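# Move fridge bottles upright onto cart tray, close fridge

## Task

Take each bottle that remains inside the refrigerator, carry it to the upper tray of the cart and leave it standing upright there; after that, close the refrigerator door completely. Any bottle that was already on the tray must also be upright when the job ends. The job fails if a glass bottle drops any real distance, if the refrigerator door is swung open or shut violently, or if the robot topples or finishes leaning. Anything that stays in place only because the robot is still holding it does not count as done.

## Robot and tools

ROBOT. A Hello Robot Stretch 3 with one arm. It has a two-wheeled base (0.33 m long, 0.34 m wide), a lift that slides up a mast, and a telescoping arm that sticks out to the robot's RIGHT, ending in a wrist with yaw, pitch and roll and a two-finger gripper. The arm cannot reach forward; to move the gripper forward or back you drive the base. Turns in place pivot about the point midway between the drive wheels, 0.05 m behind the front edge. With the arm retracted and the wrist folded, a turn sweeps a circle of radius 0.28 m; an unfolded level wrist reaches outside it.

FRAMES. Base frame: origin on the floor between the drive wheels, x forward, y left, z up. hand_pose is reported in this frame, at the point where closed fingertips meet; with all wrist joints at 0 its x axis is up, y points back along the arm toward the mast, z toward the rear. Odometry frame is the base frame as it was when the scene began; heading in base_odometry is positive to the left, range -3.142 to 3.142, and counts wheel slip as travel.

execute_actions. Argument "actions" is a list holding one action (or empty, which just reports state and images). An action may contain:
- "base": exactly one of {"translate_m": d}, a relative drive of d metres straight ahead (negative backs up), range -1 to 1; or {"rotate_rad": d}, a relative turn in place of d radians, counter-clockwise (left) positive, range -3.2 to 3.2. Both are offsets from where the base last reported itself. No sideways motion.
- "joints": a single dictionary of absolute targets, keyed by joint name: lift_m 0 to 1.1 (arm height, m); arm_m 0 to 0.52 (extension, m); wrist_yaw_rad -1.345 to 4.42 (0 along the arm, positive toward the front, 3.0 folded over the base); wrist_pitch_rad -1.57 to 0.451 (0 level, negative tips fingers down); wrist_roll_rad -2.911 to 2.911 (0 fingers side by side); gripper_m -0.089 to 0.179 (bigger is wider; real fingertip gap is about 0.007 m less when nearly shut, 0.025 m less fully open, zero below 0.007); head_pan_rad -3.953 to 1.73 (0 forward, positive left, -1.57 faces along the arm); head_tilt_rad -1.53 to 0.419 (negative looks down). Tolerances for "done": 0.004 for lift, arm and gripper; 0.02 for yaw, roll, pan, tilt; 0.05 for pitch.
- "contact_limits": {"arm_m": n}, n a motor effort percentage 1 to 100 at which the arm motion halts with contact_stop; smaller is softer, too small halts instantly; it also caps holding force until the next action.
- "cameras": list from head_camera, nav_camera, wrist_camera, all; omitted, null or ["all"] means all, [] means none.
All motions in one action start together. Joints or base left out may keep pushing toward earlier targets. An unknown key or out-of-range number rejects the whole call. If a result reports a stop, remaining calls in that same reply are skipped.

wait: {"seconds": 0 to 10}; commands nothing, then returns state and images.
zoom_image: {"camera": name, "region": [x0, y0, x1, y1]} in pixels of that camera's latest full image, top-left origin, at most 504 by 504.
finished_scene: {"scene": number}; irreversible, reports success. Only call it once the goal holds on its own. Answering without any tool call ends everything.

RESULT LINES. base_status and joint_status: how each commanded motion ended ("done", "off_target" = stopped short and may still push, "contact_stop", "time_out", "torque_fault"; after the last three the old target is dropped). on_its_own covers uncommanded joints; "held at" is the held target, not the position. joint_positions, hand_pose. lidar_m: 12 distances (m) in 30-degree sectors, first straight ahead, going counter-clockwise (4th left, 7th behind, 10th right), "-" for nothing; plane 0.17 m high, blind to glass and clear plastic, partly blocked by the mast and by the robot when the lift is low. wrist_depth_mm (45 to 1000) and head_depth_mm (280 to 4000, head picture is sideways): 7x7 grids of median depth from top left. turned_by_wheels and turned_by_imu: turn since last result. base_tilt: lean in degrees, forward/right positive, with a fixed bias up to about 4. motor_effort: percent of maximum, positive toward higher joint values, bracket is the peak; readings are biased and noisy. Positive wheel effort pushes forward. contact_limits shows active, default and maximum limit. pictures lists image order; changed camera calibrations are listed.

CAMERAS. head_camera (896x504 pinhole) and nav_camera (672x504 fisheye) ride on the head and follow pan/tilt; wrist_camera (644x364) rides on the gripper. Calibration numbers are approximate, with errors that grow for the wrist camera.

GRIPPING. Close to a gripper_m below the object's width (lower squeezes harder, but an overload guard may weaken the grip so heavy or slick items slip; send a new value to re-squeeze). Open at least 0.02 above where the fingers met the object. Neither the reading nor "done" proves a grasp; check images.

STOPS AND FAULTS. Lift and arm halt when pressing hard (contact_stop) and then go limp until commanded again; a limp lift may sink under load or be pushed up by closing fingers on a surface. Base, wrist and head have no such stop and keep pushing. A wrist servo strained for several seconds shuts off for 10 s (torque_fault) and goes limp.

SAFETY. Fold or unfold the wrist (yaw to 3.0) only with lift_m 0.32 to 0.95, wrist_pitch_rad -0.4, roll near 0; once folded, lift can drop to 0.25. With yaw below -0.4 keep pitch at -0.5 or lower. Arm pushes on rigid objects with the gripper above roughly 0.45 m can tip the robot, more so with a raised contact limit or a repeated push. Never drive while gripping or hooking something fixed; if snagged, reverse the last move in small steps, free the gripper, and lower lift to about 0.2 if still tipped. Move the fridge door gently, lower bottles onto the tray rather than dropping them, and expect loose items to be nudged occasionally. Base speed is higher only with lift below 0.30, arm below 0.03 and yaw above 2.54. The robot keeps holding the last command while you think.

Each tool is called after "Call:" in YAML: its name, and indented under it one key for each argument.

## Session

Call:
execute_actions:
  actions: []

Scene clock: 0.00 s.
base_odometry: x=+0.000 y=+0.000 heading=+0.000 (m, m, rad; odometry frame)
turned_by_wheels: +0.000 (rad since the last result)
turned_by_imu: +0.000 (rad since the last result)
base_tilt: forward=-0.1 right=+0.6 (deg)
lidar_m: 1.44 1.40 1.48 0.96 0.94 3.16 1.44 1.39 2.38 1.77 1.28 1.68
head_depth_mm: 1836 1881 1902 1906 1610 1899 1879 / 1745 1767 1765 1767 1746 1771 1763 / 1661 1657 1655 1656 1649 1654 1656 / 1558 1560 1557 1546 1555 1549 1554 / 1469 1450 1453 1444 1452 1449 1440 / 1381 1370 1366 1369 1366 1362 1378 / 1308 1297 1297 1292 1303 1302 1294
base_status: not commanded
joint_positions: lift_m=+0.502 arm_m=+0.001 wrist_yaw_rad=+3.030 wrist_pitch_rad=-0.322 wrist_roll_rad=+0.006 gripper_m=+0.037 head_pan_rad=-0.019 head_tilt_rad=-0.017
joint_status: not commanded
motor_effort: left_wheel=+0 right_wheel=+1 lift_m=+40 arm_m=-1 wrist_yaw_rad=+0 wrist_pitch_rad=+9 wrist_roll_rad=+0 gripper_m=+0 head_pan_rad=+1 head_tilt_rad=+1 (%)
hand_pose: x=+0.0049 y=+0.0879 z=+0.5365 quat_wxyz=(+0.153, +0.705, +0.074, +0.689) (m; base frame)
wrist_depth_mm: - - - - - - - / - 970 - - - - - / - - - - - - - / - - - - - - - / - - - - - 996 998 / 847 864 - 835 848 840 823 / 720 715 - 709 705 689 699
pictures: head_camera (sideways: a quarter turn clockwise sets it upright), nav_camera (sideways: a quarter turn counterclockwise sets it upright), wrist_camera
Images, in order (width x height): head_camera 896x504, nav_camera 672x504, wrist_camera 644x364.

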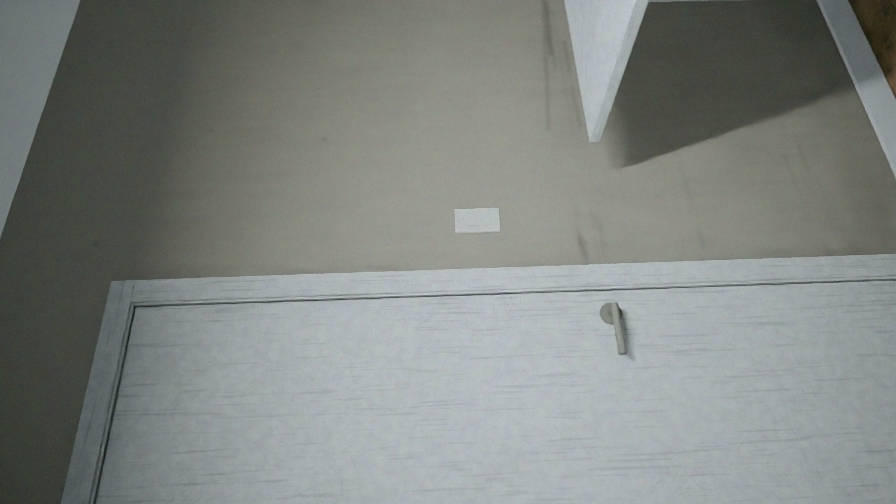

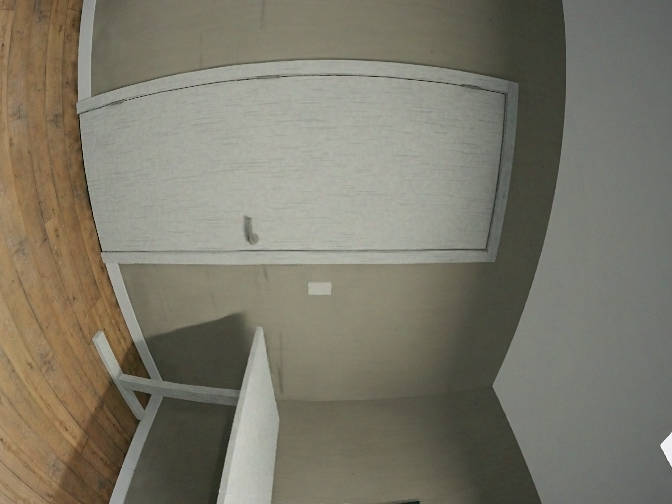

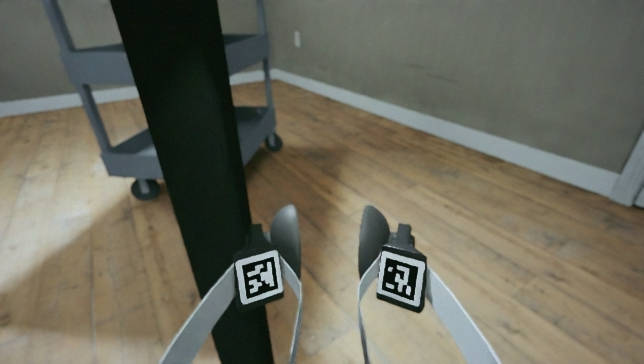

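Call:
execute_actions:
  actions:
    - {"joints":{"head_pan_rad":1.73,"head_tilt_rad":-0.5}}
  cameras: ["head_camera","nav_camera"]

Call:
execute_actions:
  actions:
    - {"joints":{"head_pan_rad":-3.1}}
  cameras: ["head_camera","nav_camera"]

Scene clock: 3.00 s.
base_odometry: x=+0.000 y=+0.000 heading=+0.000 (m, m, rad; odometry frame)
turned_by_wheels: +0.000 (rad since the last result)
turned_by_imu: +0.000 (rad since the last result)
base_tilt: forward=+0.1 right=+0.4 (deg)
lidar_m: 1.44 1.40 1.48 0.96 0.94 3.19 1.44 1.39 2.39 1.78 1.27 1.68
head_depth_mm: 1914 2010 2139 2288 1939 1530 1260 / 2236 2393 2578 2547 1948 1532 1262 / 2707 2946 3138 2556 1884 1538 1272 / 2708 2962 1544 1567 1632 1487 1278 / 2619 2859 1574 1212 1272 1428 1300 / 2521 2751 2859 1263 1384 - - / 2455 2639 - - - - -
base_status: not commanded
joint_positions: lift_m=+0.502 arm_m=+0.001 wrist_yaw_rad=+3.030 wrist_pitch_rad=-0.322 wrist_roll_rad=+0.006 gripper_m=+0.037 head_pan_rad=+1.704 head_tilt_rad=-0.494
joint_status: head_pan_rad off_target (ended at +1.704, target +1.730); the others done
joint sent to its limit — the command would take head_pan_rad past its upper limit, so that joint was sent only as far as its limit.
motor_effort: left_wheel=+0(1) right_wheel=+1(1) lift_m=+40(40) arm_m=+0(1) wrist_yaw_rad=+0(0) wrist_pitch_rad=+9(9) wrist_roll_rad=+1(1) gripper_m=-1(0) head_pan_rad=+2(27) head_tilt_rad=-3(31) (%)
hand_pose: x=+0.0049 y=+0.0879 z=+0.5365 quat_wxyz=(+0.153, +0.705, +0.074, +0.689) (m; base frame)
wrist_depth_mm: - - - - - - - / - 958 - - - - - / - - - - - - - / - - - - - - - / - - - - - - - / 873 834 - 820 843 850 830 / 714 724 - 697 713 703 709
pictures: head_camera (sideways: a quarter turn clockwise sets it upright), nav_camera (sideways: a quarter turn counterclockwise sets it upright)
camera_calibration (this result's frames):
head_camera: T_world_to_cam=[[0.033951, -0.473903, -0.879922, 1.1698], [-0.98774, -0.150141, 0.042751, -0.0485779], [-0.152372, 0.867683, -0.47319, 0.576757], [0, 0, 0, 1]] pos_world=[0.000183605, 0.0466367, 1.30433]
nav_camera: T_world_to_cam=[[-0.0544978, 0.455846, 0.888389, -1.11098], [0.984927, 0.170814, -0.0272275, 0.0816489], [-0.164161, 0.873514, -0.458284, 0.548003], [0, 0, 0, 1]] pos_world=[-0.0510032, 0.0137985, 1.24034]
Images, in order (width x height): head_camera 896x504, nav_camera 672x504.

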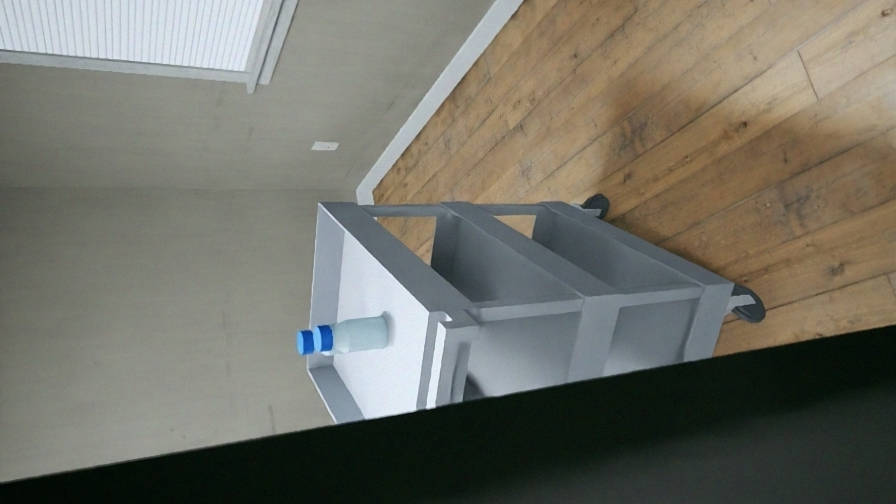

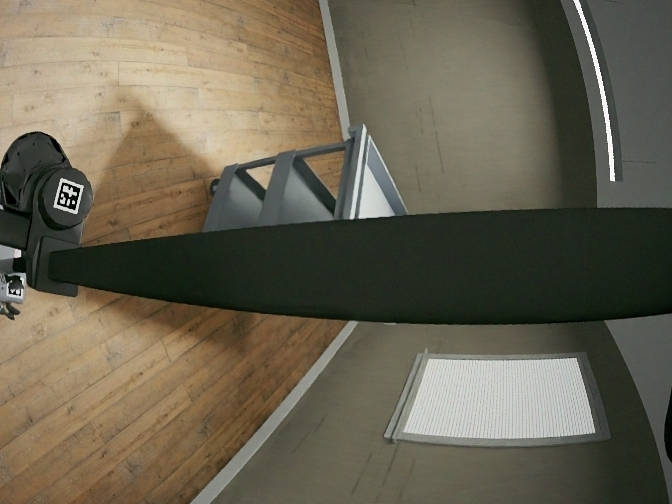

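Scene clock: 5.90 s.
base_odometry: x=+0.000 y=+0.000 heading=+0.000 (m, m, rad; odometry frame)
turned_by_wheels: +0.000 (rad since the last result)
turned_by_imu: +0.000 (rad since the last result)
base_tilt: forward=+0.0 right=+0.3 (deg)
lidar_m: 1.45 1.40 1.49 0.96 0.94 3.17 1.44 1.39 2.39 1.77 1.27 1.68
head_depth_mm: 2485 2705 3056 2623 1923 1521 1258 / 2364 2597 2873 2671 1936 1531 1261 / 2240 2460 2711 2721 1970 1539 1264 / 2096 1704 1847 2005 1981 1549 1273 / 1340 1429 1529 1645 1790 1560 1281 / 1165 1251 1389 1892 1936 1569 1290 / 1701 1855 1767 2356 2017 1583 1292
base_status: not commanded
joint_positions: lift_m=+0.502 arm_m=+0.001 wrist_yaw_rad=+3.030 wrist_pitch_rad=-0.322 wrist_roll_rad=+0.006 gripper_m=+0.037 head_pan_rad=-3.093 head_tilt_rad=-0.494
joint_status: all done
motor_effort: left_wheel=+1(0) right_wheel=+0(1) lift_m=+40(40) arm_m=+0(1) wrist_yaw_rad=+0(0) wrist_pitch_rad=+9(9) wrist_roll_rad=+0(1) gripper_m=+0(1) head_pan_rad=-2(27) head_tilt_rad=-4(3) (%)
hand_pose: x=+0.0049 y=+0.0879 z=+0.5365 quat_wxyz=(+0.153, +0.705, +0.074, +0.689) (m; base frame)
wrist_depth_mm: - - - - - - - / - 940 - - - - - / - - - - - - - / - - - - - - - / - - - - - - - / 847 850 - 839 858 855 846 / 730 713 - 717 696 695 702
pictures: head_camera (sideways: a quarter turn clockwise sets it upright), nav_camera (sideways: a quarter turn counterclockwise sets it upright)
camera_calibration (this result's frames):
head_camera: T_world_to_cam=[[0.475267, -0.00612712, -0.87982, 1.16698], [0.0662965, -0.996884, 0.0427548, -0.0550124], [-0.87734, -0.0786489, -0.47338, 0.581426], [0, 0, 0, 1]] pos_world=[-0.04087, -0.00196228, 1.30432]
nav_camera: T_world_to_cam=[[-0.459008, -0.0158694, 0.88829, -1.10838], [-0.0871366, 0.995824, -0.0272358, 0.0881993], [-0.884148, -0.089904, -0.458474, 0.552644], [0, 0, 0, 1]] pos_world=[-0.0124518, -0.0557354, 1.24034]
Images, in order (width x height): head_camera 896x504, nav_camera 672x504.

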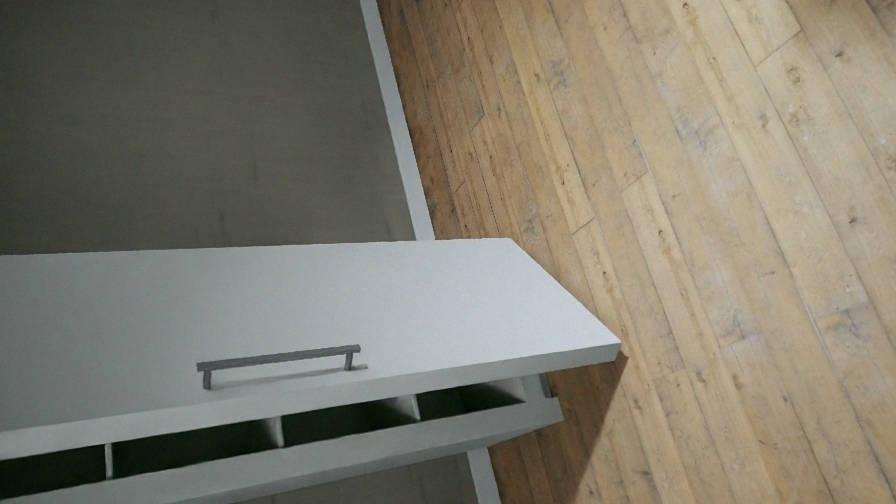

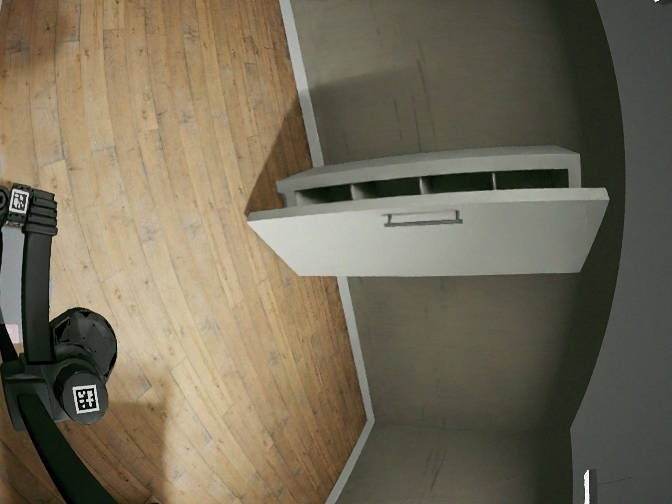

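Call:
execute_actions:
  actions:
    - {"base":{"rotate_rad":0.45},"joints":{"lift_m":0.28}}
  cameras: []

Call:
execute_actions:
  actions:
    - {"base":{"translate_m":-0.78}}
  cameras: []

Call:
execute_actions:
  actions:
    - {"base":{"rotate_rad":-1.62},"joints":{"head_pan_rad":-1.6,"head_tilt_rad":-0.7,"lift_m":0.4,"wrist_pitch_rad":-0.4}}
  cameras: []

Call:
execute_actions:
  actions:
    - {"joints":{"wrist_yaw_rad":0,"gripper_m":0.0}}

Scene clock: 14.77 s.
base_odometry: x=+0.000 y=+0.000 heading=+0.450 (m, m, rad; odometry frame)
turned_by_wheels: +0.450 (rad since the last result)
turned_by_imu: +0.450 (rad since the last result)
base_tilt: forward=-0.1 right=+0.4 (deg)
lidar_m: 1.40 1.46 1.12 0.94 3.10 1.58 1.39 2.40 1.81 1.27 1.68 1.48
head_depth_mm: 1162 1280 1442 1657 1828 1521 1252 / 1803 1264 1406 1542 1741 1528 1267 / 1579 1665 2051 2304 1957 1546 1264 / 1950 2129 2333 2541 1967 1545 1279 / 1953 2134 2362 2518 2001 1558 1275 / 1967 2135 2347 2537 2016 1567 1286 / 1967 2142 2369 2549 2023 1565 1291
base_status: done
joint_positions: lift_m=+0.280 arm_m=+0.001 wrist_yaw_rad=+3.030 wrist_pitch_rad=-0.323 wrist_roll_rad=+0.006 gripper_m=+0.037 head_pan_rad=-3.093 head_tilt_rad=-0.494
joint_status: all done
motor_effort: left_wheel=-1(5) right_wheel=+2(4) lift_m=+28(37) arm_m=+0(1) wrist_yaw_rad=+0(0) wrist_pitch_rad=+9(9) wrist_roll_rad=+1(1) gripper_m=+0(1) head_pan_rad=-2(2) head_tilt_rad=-3(4) (%)
hand_pose: x=+0.0049 y=+0.0878 z=+0.3150 quat_wxyz=(+0.153, +0.705, +0.074, +0.689) (m; base frame)
wrist_depth_mm: - - - - - - - / - - - - - - - / - - - - - - - / 931 939 916 891 867 860 831 / 687 688 - 688 701 658 661 / 569 558 - 538 552 538 539 / 473 483 - - 456 459 457
pictures: none
No camera images: the call's "cameras" was empty. Leave "cameras" out to get every camera's image.

Scene clock: 19.13 s.
base_odometry: x=-0.702 y=-0.339 heading=+0.450 (m, m, rad; odometry frame)
turned_by_wheels: +0.000 (rad since the last result)
turned_by_imu: +0.000 (rad since the last result)
base_tilt: forward=+0.0 right=+0.4 (deg)
lidar_m: 2.18 1.32 1.31 2.99 2.33 0.63 1.01 1.60 1.85 1.76 1.46 2.29
head_depth_mm: 1160 1280 1316 1450 729 813 938 / 821 910 1058 1461 1335 1418 1232 / 1176 1245 1334 1428 1515 1453 1267 / 1292 1403 1549 1719 1864 1545 1271 / 1293 1408 1559 1733 1878 1556 1279 / 1296 1417 1554 1724 1888 1563 1284 / 1297 1423 1561 1730 1881 1575 1291
base_status: done
joint_positions: lift_m=+0.280 arm_m=+0.001 wrist_yaw_rad=+3.030 wrist_pitch_rad=-0.323 wrist_roll_rad=+0.006 gripper_m=+0.037 head_pan_rad=-3.093 head_tilt_rad=-0.495
joint_status: not commanded
motor_effort: left_wheel=-1(7) right_wheel=+2(5) lift_m=+28(28) arm_m=+0(1) wrist_yaw_rad=-1(0) wrist_pitch_rad=+9(9) wrist_roll_rad=+1(0) gripper_m=+0(1) head_pan_rad=-3(2) head_tilt_rad=-3(3) (%)
hand_pose: x=+0.0049 y=+0.0878 z=+0.3150 quat_wxyz=(+0.153, +0.705, +0.074, +0.689) (m; base frame)
wrist_depth_mm: - - - - - - - / - - - - - - - / - - - - - - - / 917 906 898 879 856 872 855 / 691 693 - 672 673 667 666 / 561 560 - 540 548 545 537 / 474 482 - - 460 452 454
pictures: none
No camera images: the call's "cameras" was empty. Leave "cameras" out to get every camera's image.

Scene clock: 22.47 s.
base_odometry: x=-0.702 y=-0.339 heading=-1.170 (m, m, rad; odometry frame)
turned_by_wheels: -1.620 (rad since the last result)
turned_by_imu: -1.623 (rad since the last result)
base_tilt: forward=-0.1 right=+0.6 (deg)
lidar_m: 1.75 1.45 2.27 2.18 2.24 1.31 3.00 2.50 0.63 0.64 1.58 1.89
head_depth_mm: 489 549 644 773 1119 1300 1142 / 1206 1040 680 768 907 1189 1149 / 1200 1121 1487 1360 1523 1317 1154 / 853 980 1146 1524 1528 1348 1159 / 1286 1451 1656 1894 1621 1352 1163 / 1278 1429 1624 1855 1639 1363 1168 / 1257 1409 1605 1850 1642 1371 1169
base_status: done
joint_positions: lift_m=+0.400 arm_m=+0.001 wrist_yaw_rad=+3.030 wrist_pitch_rad=-0.413 wrist_roll_rad=+0.006 gripper_m=+0.037 head_pan_rad=-1.607 head_tilt_rad=-0.692
joint_status: all done
motor_effort: left_wheel=+2(7) right_wheel=-1(6) lift_m=+50(54) arm_m=-1(0) wrist_yaw_rad=+0(0) wrist_pitch_rad=+8(8) wrist_roll_rad=+0(0) gripper_m=+0(0) head_pan_rad=+2(28) head_tilt_rad=-3(21) (%)
hand_pose: x=+0.0038 y=+0.0775 z=+0.4134 quat_wxyz=(+0.184, +0.701, +0.106, +0.681) (m; base frame)
wrist_depth_mm: - - - - - - - / - - - - - - - / - - - - - - - / 996 958 991 968 954 978 930 / 763 797 - 775 782 766 772 / 669 648 - 658 631 639 639 / 560 557 - 570 547 542 548
pictures: none
No camera images: the call's "cameras" was empty. Leave "cameras" out to get every camera's image.

Scene clock: 25.00 s.
base_odometry: x=-0.702 y=-0.339 heading=-1.170 (m, m, rad; odometry frame)
turned_by_wheels: +0.000 (rad since the last result)
turned_by_imu: +0.000 (rad since the last result)
base_tilt: forward=+0.1 right=+0.5 (deg)
lidar_m: 1.76 1.45 2.27 2.17 2.24 1.31 3.00 2.50 0.63 0.64 1.58 1.89
head_depth_mm: 489 550 644 773 1109 1306 1144 / 1206 1044 681 768 904 1187 1145 / 1194 1119 1479 1353 1525 1317 1162 / 852 984 1153 1524 1528 1350 1161 / 1289 1454 1661 1876 1628 1353 1157 / 1274 1429 1642 1851 1630 1356 1168 / 1259 1402 1596 1850 1652 1368 1168
base_status: not commanded
joint_positions: lift_m=+0.400 arm_m=+0.001 wrist_yaw_rad=+0.002 wrist_pitch_rad=-0.413 wrist_roll_rad=+0.006 gripper_m=+0.000 head_pan_rad=-1.607 head_tilt_rad=-0.692
joint_status: all done
motor_effort: left_wheel=+2(2) right_wheel=-2(2) lift_m=+50(50) arm_m=-1(1) wrist_yaw_rad=-3(5) wrist_pitch_rad=+8(8) wrist_roll_rad=+1(0) gripper_m=-2(80) head_pan_rad=+2(1) head_tilt_rad=-5(3) (%)
hand_pose: x=-0.0210 y=-0.3712 z=+0.4134 quat_wxyz=(+0.691, +0.146, -0.694, -0.145) (m; base frame)
wrist_depth_mm: - - - 858 - 329 520 / - - - - - 356 705 / - - - - 889 438 - / 991 986 984 915 883 569 912 / 803 773 776 - 518 692 749 / 663 663 649 - 585 634 634 / 566 558 553 550 552 540 541
pictures: head_camera (sideways: a quarter turn clockwise sets it upright), nav_camera (sideways: a quarter turn counterclockwise sets it upright), wrist_camera
camera_calibration (this result's frames):
head_camera: T_world_to_cam=[[0.0523907, 0.636679, -0.769347, 1.02552], [0.998596, -0.0273428, 0.0453743, -0.0640984], [0.00785273, -0.770644, -0.637218, 0.789182], [0, 0, 0, 1]] pos_world=[0.00408342, -0.0465013, 1.29477]
nav_camera: T_world_to_cam=[[-0.029164, -0.624308, 0.780634, -0.970631], [-0.999405, 0.00384537, -0.0342619, 0.102903], [0.0183881, -0.781169, -0.624049, 0.762558], [0, 0, 0, 1]] pos_world=[0.0605127, -0.0106817, 1.23711]
wrist_camera: T_world_to_cam=[[-0.999495, -0.0155903, -0.0276931, -0.0111786], [0.0139575, 0.567516, -0.823244, 0.585503], [0.0285509, -0.823214, -0.567012, 0.0922716], [0, 0, 0, 1]] pos_world=[-0.0219795, -0.256498, 0.534021]
Images, in order (width x height): head_camera 896x504, nav_camera 672x504, wrist_camera 644x364.

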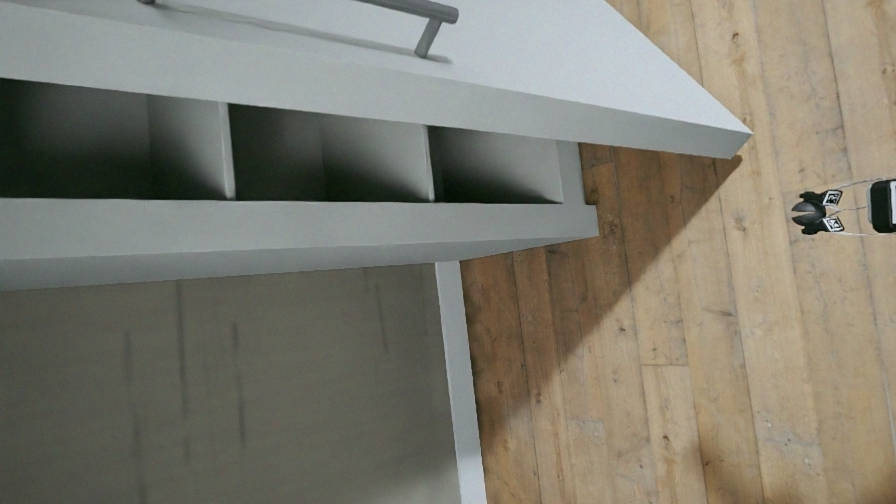

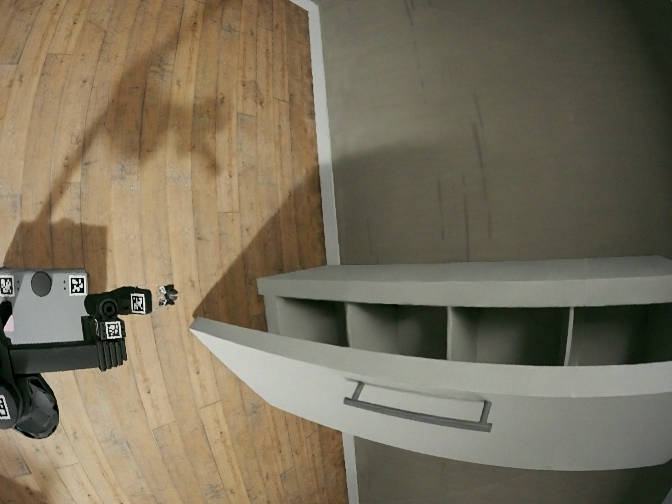

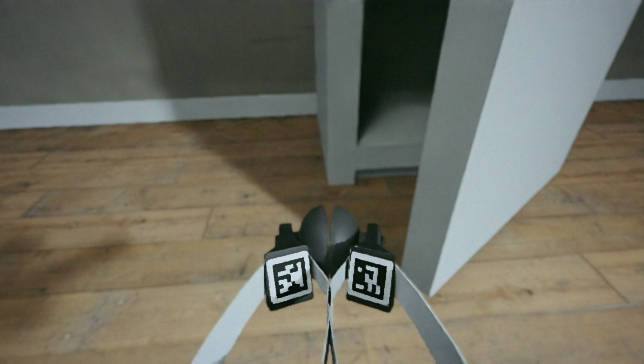

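Call:
execute_actions:
  actions:
    - {"base":{"rotate_rad":0.05},"joints":{"arm_m":0.38,"wrist_yaw_rad":-0.38,"head_pan_rad":-1.8,"head_tilt_rad":-0.9}}
  cameras: []

Call:
execute_actions:
  actions:
    - {"base":{"translate_m":-0.14},"joints":{"wrist_yaw_rad":-0.75,"wrist_pitch_rad":-0.5,"arm_m":0.43}}

Scene clock: 31.63 s.
base_odometry: x=-0.702 y=-0.339 heading=-1.120 (m, m, rad; odometry frame)
turned_by_wheels: +0.050 (rad since the last result)
turned_by_imu: +0.049 (rad since the last result)
base_tilt: forward=+0.1 right=+0.5 (deg)
lidar_m: 1.76 1.45 2.29 2.18 1.33 1.31 3.00 2.35 0.62 1.01 1.59 1.85
head_depth_mm: 627 847 1184 1579 1397 1220 1086 / 546 655 850 1209 1390 1222 1121 / 553 639 769 984 1294 1237 1120 / 1074 1425 1627 1545 1374 1236 1114 / 878 1038 1376 1622 1415 1240 1105 / 1291 1538 1815 1673 1433 1248 1103 / 1299 1491 1765 1665 1433 1254 1113
base_status: done
joint_positions: lift_m=+0.400 arm_m=+0.380 wrist_yaw_rad=-0.379 wrist_pitch_rad=-0.413 wrist_roll_rad=+0.006 gripper_m=+0.000 head_pan_rad=-1.793 head_tilt_rad=-0.889
joint_status: all done
motor_effort: left_wheel=-2(3) right_wheel=+3(3) lift_m=+50(50) arm_m=+2(2) wrist_yaw_rad=-2(6) wrist_pitch_rad=+8(8) wrist_roll_rad=+0(0) gripper_m=-3(3) head_pan_rad=-2(14) head_tilt_rad=-4(24) (%)
hand_pose: x=-0.1048 y=-0.7336 z=+0.4134 quat_wxyz=(+0.650, +0.012, -0.709, -0.273) (m; base frame)
wrist_depth_mm: 707 776 339 833 811 585 346 / 733 821 374 894 872 618 276 / 812 899 421 921 879 668 233 / 874 929 480 738 718 688 198 / 794 780 720 - 703 537 175 / 658 643 644 - 650 394 156 / 561 555 547 552 546 306 140
pictures: none
No camera images: the call's "cameras" was empty. Leave "cameras" out to get every camera's image.

Scene clock: 34.50 s.
base_odometry: x=-0.763 y=-0.213 heading=-1.119 (m, m, rad; odometry frame)
turned_by_wheels: +0.002 (rad since the last result)
turned_by_imu: +0.078 (rad since the last result)
base_tilt: forward=+0.1 right=+0.4 (deg)
lidar_m: 1.88 1.57 2.25 2.16 1.21 1.21 2.88 2.17 0.60 0.59 1.64 1.95
head_depth_mm: 695 878 1187 1574 1387 1219 1086 / 571 717 917 1260 1396 1223 1127 / 515 610 718 959 1338 1227 1117 / 515 620 762 924 1354 1233 1118 / 924 1067 1254 1585 1423 1238 1101 / 1258 1548 1827 1657 1419 1246 1104 / 1311 1514 1798 1662 1429 1247 1109
base_status: done
joint_positions: lift_m=+0.400 arm_m=+0.429 wrist_yaw_rad=-0.749 wrist_pitch_rad=-0.516 wrist_roll_rad=+0.006 gripper_m=+0.000 head_pan_rad=-1.794 head_tilt_rad=-0.890
joint_status: all done
on_its_own: right_wheel is at rest, and its effort (-32) is outside its rest range (-18 to +18)
motor_effort: left_wheel=+18(34) right_wheel=-32(59) lift_m=+50(50) arm_m=+5(13) wrist_yaw_rad=-1(13) wrist_pitch_rad=+10(11) wrist_roll_rad=+0(1) gripper_m=-2(3) head_pan_rad=-2(2) head_tilt_rad=-4(6) (%)
hand_pose: x=-0.1652 y=-0.7286 z=+0.3909 quat_wxyz=(+0.568, -0.083, -0.704, -0.418) (m; base frame)
wrist_depth_mm: 582 670 788 670 521 109 58 / 586 706 850 760 571 102 55 / 292 729 785 715 434 96 54 / 317 593 623 638 342 90 54 / 352 415 540 - 244 85 53 / 582 450 577 - 159 81 52 / 524 498 519 513 273 77 51
pictures: head_camera (sideways: a quarter turn clockwise sets it upright), nav_camera (sideways: a quarter turn counterclockwise sets it upright), wrist_camera
camera_calibration (this result's frames):
head_camera: T_world_to_cam=[[0.200282, 0.751648, -0.628421, 0.840965], [0.974192, -0.220937, 0.0462215, -0.0650407], [-0.104099, -0.62146, -0.776499, 0.971011], [0, 0, 0, 1]] pos_world=[-0.00398706, -0.0430357, 1.28548]
nav_camera: T_world_to_cam=[[-0.175713, -0.746221, 0.642089, -0.789183], [-0.979727, 0.196311, -0.0399629, 0.110196], [-0.0962278, -0.636094, -0.765588, 0.947345], [0, 0, 0, 1]] pos_world=[0.0604529, -0.00793727, 1.23641]
wrist_camera: T_world_to_cam=[[-0.738935, 0.673155, -0.028943, 0.383925], [0.453387, 0.464997, -0.760406, 0.745173], [-0.498413, -0.575013, -0.648802, -0.0848741], [0, 0, 0, 1]] pos_world=[-0.0964585, -0.653748, 0.52268]
Images, in order (width x height): head_camera 896x504, nav_camera 672x504, wrist_camera 644x364.

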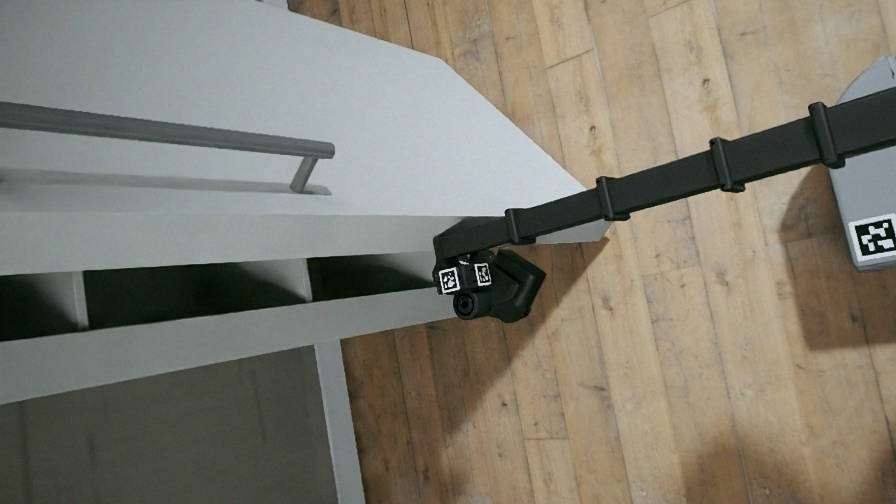

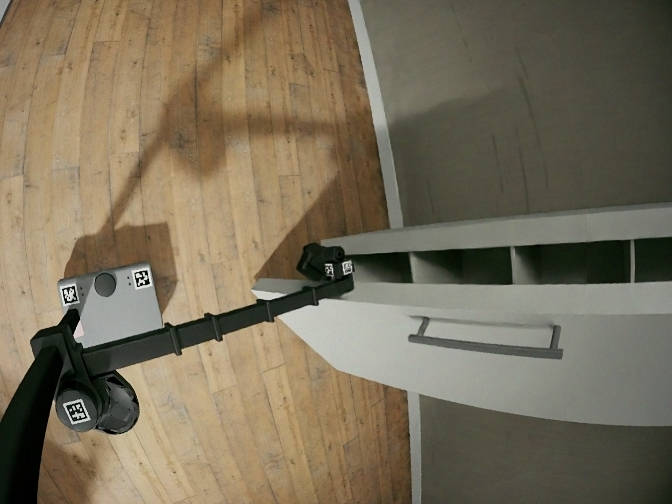

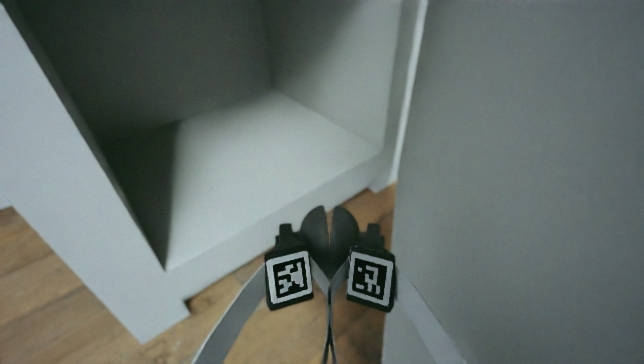

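Arm end jammed on the edge; the gripper is hooked now, so retract.

Call:
execute_actions:
  actions:
    - {"base":{"translate_m":0},"joints":{"arm_m":0.34}}
  cameras: ["head_camera"]

Call:
execute_actions:
  actions:
    - {"base":{"rotate_rad":-0.09},"joints":{"arm_m":0.30}}
  cameras: ["head_camera"]

Scene clock: 38.80 s.
base_odometry: x=-0.763 y=-0.213 heading=-1.119 (m, m, rad; odometry frame)
turned_by_wheels: +0.000 (rad since the last result)
turned_by_imu: -0.001 (rad since the last result)
base_tilt: forward=+0.1 right=+0.5 (deg)
lidar_m: 1.89 1.57 2.25 2.17 1.21 1.21 2.88 2.18 0.54 1.00 1.63 1.94
head_depth_mm: 503 644 1111 1572 1389 1214 1085 / 449 538 669 1027 1371 1223 1121 / 492 568 681 819 1060 1228 1123 / 1067 1419 1635 1547 1356 1231 1115 / 926 1069 1261 1566 1399 1236 1100 / 1252 1548 1833 1655 1430 1246 1105 / 1311 1516 1796 1667 1429 1252 1115
base_status: done
joint_positions: lift_m=+0.400 arm_m=+0.340 wrist_yaw_rad=-0.748 wrist_pitch_rad=-0.516 wrist_roll_rad=+0.006 gripper_m=+0.000 head_pan_rad=-1.794 head_tilt_rad=-0.890
joint_status: all done
motor_effort: left_wheel=+0(17) right_wheel=+1(29) lift_m=+50(50) arm_m=-3(5) wrist_yaw_rad=-2(8) wrist_pitch_rad=+10(10) wrist_roll_rad=+0(1) gripper_m=-2(2) head_pan_rad=-2(2) head_tilt_rad=-4(5) (%)
hand_pose: x=-0.1651 y=-0.6397 z=+0.3910 quat_wxyz=(+0.569, -0.083, -0.704, -0.418) (m; base frame)
wrist_depth_mm: 645 721 869 662 300 124 79 / 534 789 903 746 294 123 78 / 364 786 768 773 284 122 78 / 393 605 648 761 280 121 77 / 662 518 640 - 251 120 77 / 596 558 588 - 197 119 76 / 524 514 509 513 315 117 76
pictures: head_camera (sideways: a quarter turn clockwise sets it upright)
camera_calibration (this result's frames):
head_camera: T_world_to_cam=[[0.200282, 0.751648, -0.62842, 0.840965], [0.974192, -0.220937, 0.0462215, -0.0650407], [-0.104099, -0.62146, -0.776499, 0.971011], [0, 0, 0, 1]] pos_world=[-0.00398705, -0.0430357, 1.28548]
Images, in order (width x height): head_camera 896x504.

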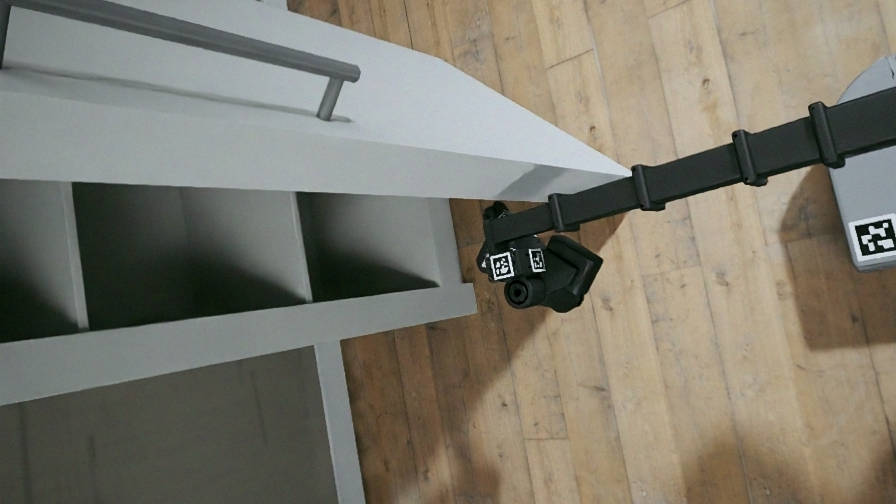

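Scene clock: 40.53 s.
base_odometry: x=-0.763 y=-0.213 heading=-1.208 (m, m, rad; odometry frame)
turned_by_wheels: -0.090 (rad since the last result)
turned_by_imu: -0.090 (rad since the last result)
base_tilt: forward=-0.1 right=+0.5 (deg)
lidar_m: 1.88 1.57 2.31 2.17 1.22 1.21 2.87 2.39 0.52 1.01 1.60 2.00
head_depth_mm: 561 501 569 1507 1386 1216 1087 / 1008 1154 1255 811 1048 1225 1124 / 1158 1358 1619 1580 1426 1230 1111 / 1065 1427 1674 1565 - 1235 1120 / 1027 1400 1301 1539 1415 1245 1100 / 899 1017 1688 1658 1421 1248 1103 / 1242 1492 1764 1680 1436 1248 1111
base_status: done
joint_positions: lift_m=+0.400 arm_m=+0.300 wrist_yaw_rad=-0.748 wrist_pitch_rad=-0.515 wrist_roll_rad=+0.006 gripper_m=+0.000 head_pan_rad=-1.794 head_tilt_rad=-0.890
joint_status: all done
motor_effort: left_wheel=+2(11) right_wheel=-1(17) lift_m=+50(50) arm_m=-3(8) wrist_yaw_rad=-2(30) wrist_pitch_rad=+9(10) wrist_roll_rad=+0(0) gripper_m=-2(4) head_pan_rad=-3(2) head_tilt_rad=-6(5) (%)
hand_pose: x=-0.1651 y=-0.5999 z=+0.3911 quat_wxyz=(+0.569, -0.083, -0.704, -0.418) (m; base frame)
wrist_depth_mm: 677 810 734 565 291 195 148 / 729 852 851 634 308 204 153 / 749 782 769 704 331 212 157 / 616 631 699 751 347 222 162 / 480 566 694 - 361 231 167 / 506 573 586 - 349 243 173 / 518 517 513 514 488 254 179
pictures: head_camera (sideways: a quarter turn clockwise sets it upright)
camera_calibration (this result's frames):
head_camera: T_world_to_cam=[[0.200282, 0.751648, -0.62842, 0.840965], [0.974192, -0.220937, 0.0462215, -0.0650407], [-0.104099, -0.62146, -0.776499, 0.971011], [0, 0, 0, 1]] pos_world=[-0.00398705, -0.0430357, 1.28548]
Images, in order (width x height): head_camera 896x504.

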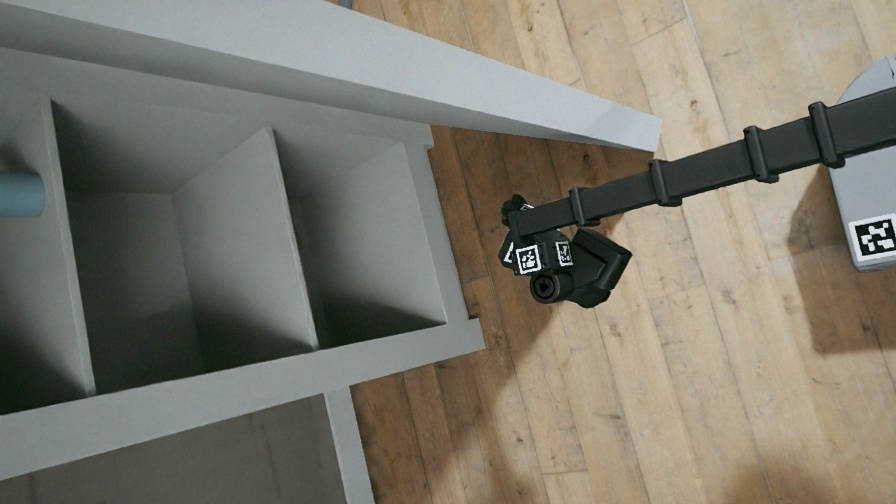

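Call:
execute_actions:
  actions:
    - {"base":{"translate_m":-0.3},"joints":{"arm_m":0.22,"head_tilt_rad":-0.6,"head_pan_rad":-1.6}}
  cameras: ["head_camera","nav_camera"]

Call:
execute_actions:
  actions:
    - {"base":{"translate_m":-0.2},"joints":{"arm_m":0.3,"head_pan_rad":-1.45}}
  cameras: ["head_camera","nav_camera"]

Scene clock: 47.00 s.
base_odometry: x=-0.870 y=+0.067 heading=-1.208 (m, m, rad; odometry frame)
turned_by_wheels: +0.000 (rad since the last result)
turned_by_imu: +0.000 (rad since the last result)
base_tilt: forward=+0.2 right=+0.3 (deg)
lidar_m: 2.19 1.85 2.29 2.16 0.98 0.97 2.58 2.42 0.45 0.84 1.05 2.11
head_depth_mm: 599 624 646 672 695 722 789 / 821 881 929 977 1030 1082 1028 / 1083 1185 1159 1307 1514 1422 - / 1205 1295 1502 1430 1577 1417 1202 / 1195 1299 1490 1441 1581 1430 1206 / 1185 1277 1158 1270 1419 1438 1208 / 956 930 1027 1759 1774 1439 1218
base_status: done
joint_positions: lift_m=+0.400 arm_m=+0.220 wrist_yaw_rad=-0.748 wrist_pitch_rad=-0.522 wrist_roll_rad=+0.006 gripper_m=+0.000 head_pan_rad=-1.607 head_tilt_rad=-0.606
joint_status: all done
motor_effort: left_wheel=+2(7) right_wheel=-2(15) lift_m=+49(50) arm_m=-2(3) wrist_yaw_rad=-2(26) wrist_pitch_rad=+13(20) wrist_roll_rad=+0(1) gripper_m=-2(4) head_pan_rad=+3(16) head_tilt_rad=+4(26) (%)
hand_pose: x=-0.1645 y=-0.5191 z=+0.3898 quat_wxyz=(+0.567, -0.081, -0.704, -0.420) (m; base frame)
wrist_depth_mm: 686 435 260 183 141 116 98 / 784 534 304 205 155 124 104 / 771 642 368 232 170 134 111 / 628 649 458 268 187 145 118 / 561 663 651 - 206 158 126 / 571 592 588 - 218 173 136 / 528 520 518 482 295 191 147
pictures: head_camera (sideways: a quarter turn clockwise sets it upright), nav_camera (sideways: a quarter turn counterclockwise sets it upright)
camera_calibration (this result's frames):
head_camera: T_world_to_cam=[[0.0500056, 0.568633, -0.82107, 1.09296], [0.998732, -0.0236384, 0.044455, -0.0629073], [0.00586973, -0.822252, -0.569094, 0.700571], [0, 0, 0, 1]] pos_world=[0.00406122, -0.0469342, 1.29888]
nav_camera: T_world_to_cam=[[-0.0267439, -0.555349, 0.831187, -1.03655], [-0.999507, 0.0011761, -0.0313739, 0.0991478], [0.0164459, -0.831617, -0.555107, 0.67288], [0, 0, 0, 1]] pos_world=[0.0603114, -0.0161854, 1.2382]
Images, in order (width x height): head_camera 896x504, nav_camera 672x504.

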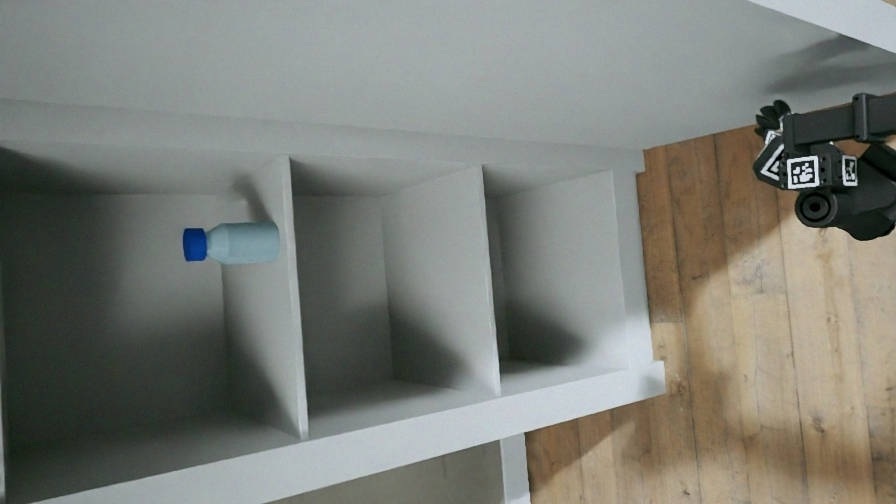

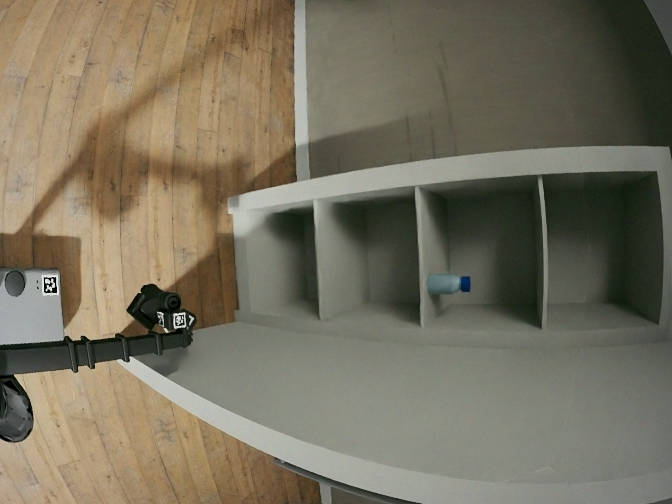

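Scene clock: 51.67 s.
base_odometry: x=-0.941 y=+0.254 heading=-1.208 (m, m, rad; odometry frame)
turned_by_wheels: +0.001 (rad since the last result)
turned_by_imu: +0.197 (rad since the last result)
base_tilt: forward=+0.1 right=+0.6 (deg)
lidar_m: 2.01 2.58 2.19 0.93 0.90 2.42 2.39 2.00 0.38 0.69 1.12 2.40
head_depth_mm: 1135 1192 1001 1061 882 713 622 / 1181 1263 1463 1416 1527 1455 1138 / 1211 1329 1512 1433 1579 1424 1173 / 1224 1323 1446 1477 1590 1435 1210 / 969 1045 1150 1336 1613 1444 1213 / 1376 1599 1821 2073 1784 1442 1217 / 1475 1654 1893 2160 1795 1463 1219
base_status: done
joint_positions: lift_m=+0.400 arm_m=+0.300 wrist_yaw_rad=-0.679 wrist_pitch_rad=-0.575 wrist_roll_rad=+0.010 gripper_m=+0.000 head_pan_rad=-1.456 head_tilt_rad=-0.597
joint_status: all done
on_its_own: wrist_yaw_rad is held at -0.698, not at your -0.750, by its stall guard, which is not easing now; wrist_yaw_rad is at rest, and its effort (-23) is outside its rest range (-12 to +12); wrist_pitch_rad is at rest, and its effort (+45) is outside its rest range (-20 to +32)
motor_effort: left_wheel=+7(41) right_wheel=-12(63) lift_m=+42(49) arm_m=+1(9) wrist_yaw_rad=-23(66) wrist_pitch_rad=+45(85) wrist_roll_rad=-1(1) gripper_m=-5(9) head_pan_rad=+2(12) head_tilt_rad=-3(3) (%)
hand_pose: x=-0.1484 y=-0.6018 z=+0.3790 quat_wxyz=(+0.569, -0.039, -0.709, -0.415) (m; base frame)
wrist_depth_mm: 700 746 268 137 92 69 55 / 761 808 348 155 99 73 58 / 715 704 488 179 109 78 61 / 579 581 612 209 120 84 65 / 528 620 639 242 130 90 68 / 570 577 561 377 136 98 73 / 498 501 495 411 195 106 77
pictures: head_camera (sideways: a quarter turn clockwise sets it upright), nav_camera (sideways: a quarter turn counterclockwise sets it upright)
camera_calibration (this result's frames):
head_camera: T_world_to_cam=[[-0.0355065, 0.562285, -0.826181, 1.10015], [0.990819, 0.127715, 0.0443389, -0.0627085], [0.130447, -0.817022, -0.561657, 0.690136], [0, 0, 0, 1]] pos_world=[0.0111687, -0.0467295, 1.29932]
nav_camera: T_world_to_cam=[[0.0564873, -0.545553, 0.83617, -1.04356], [-0.98821, -0.149919, -0.0310556, 0.0986648], [0.142301, -0.824558, -0.54759, 0.662333], [0, 0, 0, 1]] pos_world=[0.0621988, -0.0083912, 1.23834]
Images, in order (width x height): head_camera 896x504, nav_camera 672x504.

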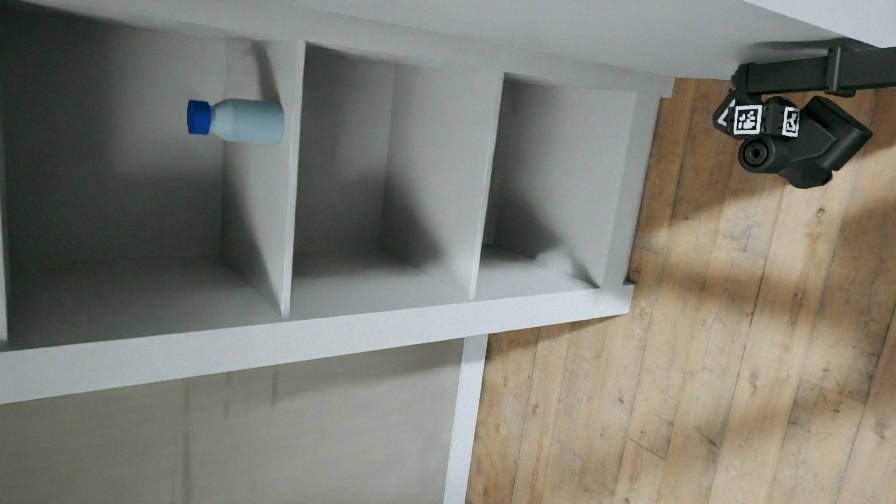

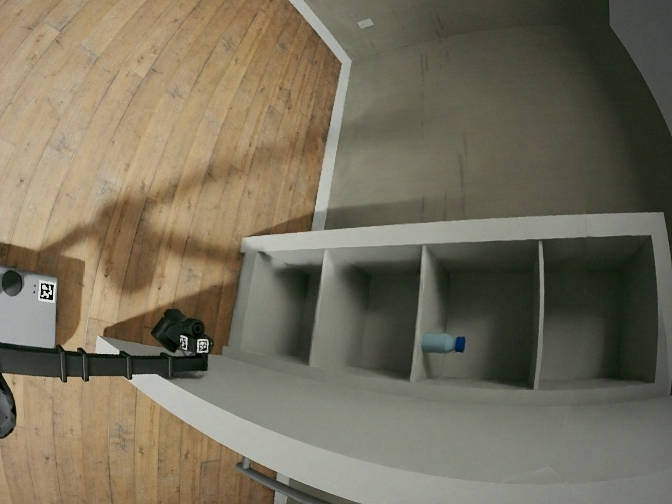

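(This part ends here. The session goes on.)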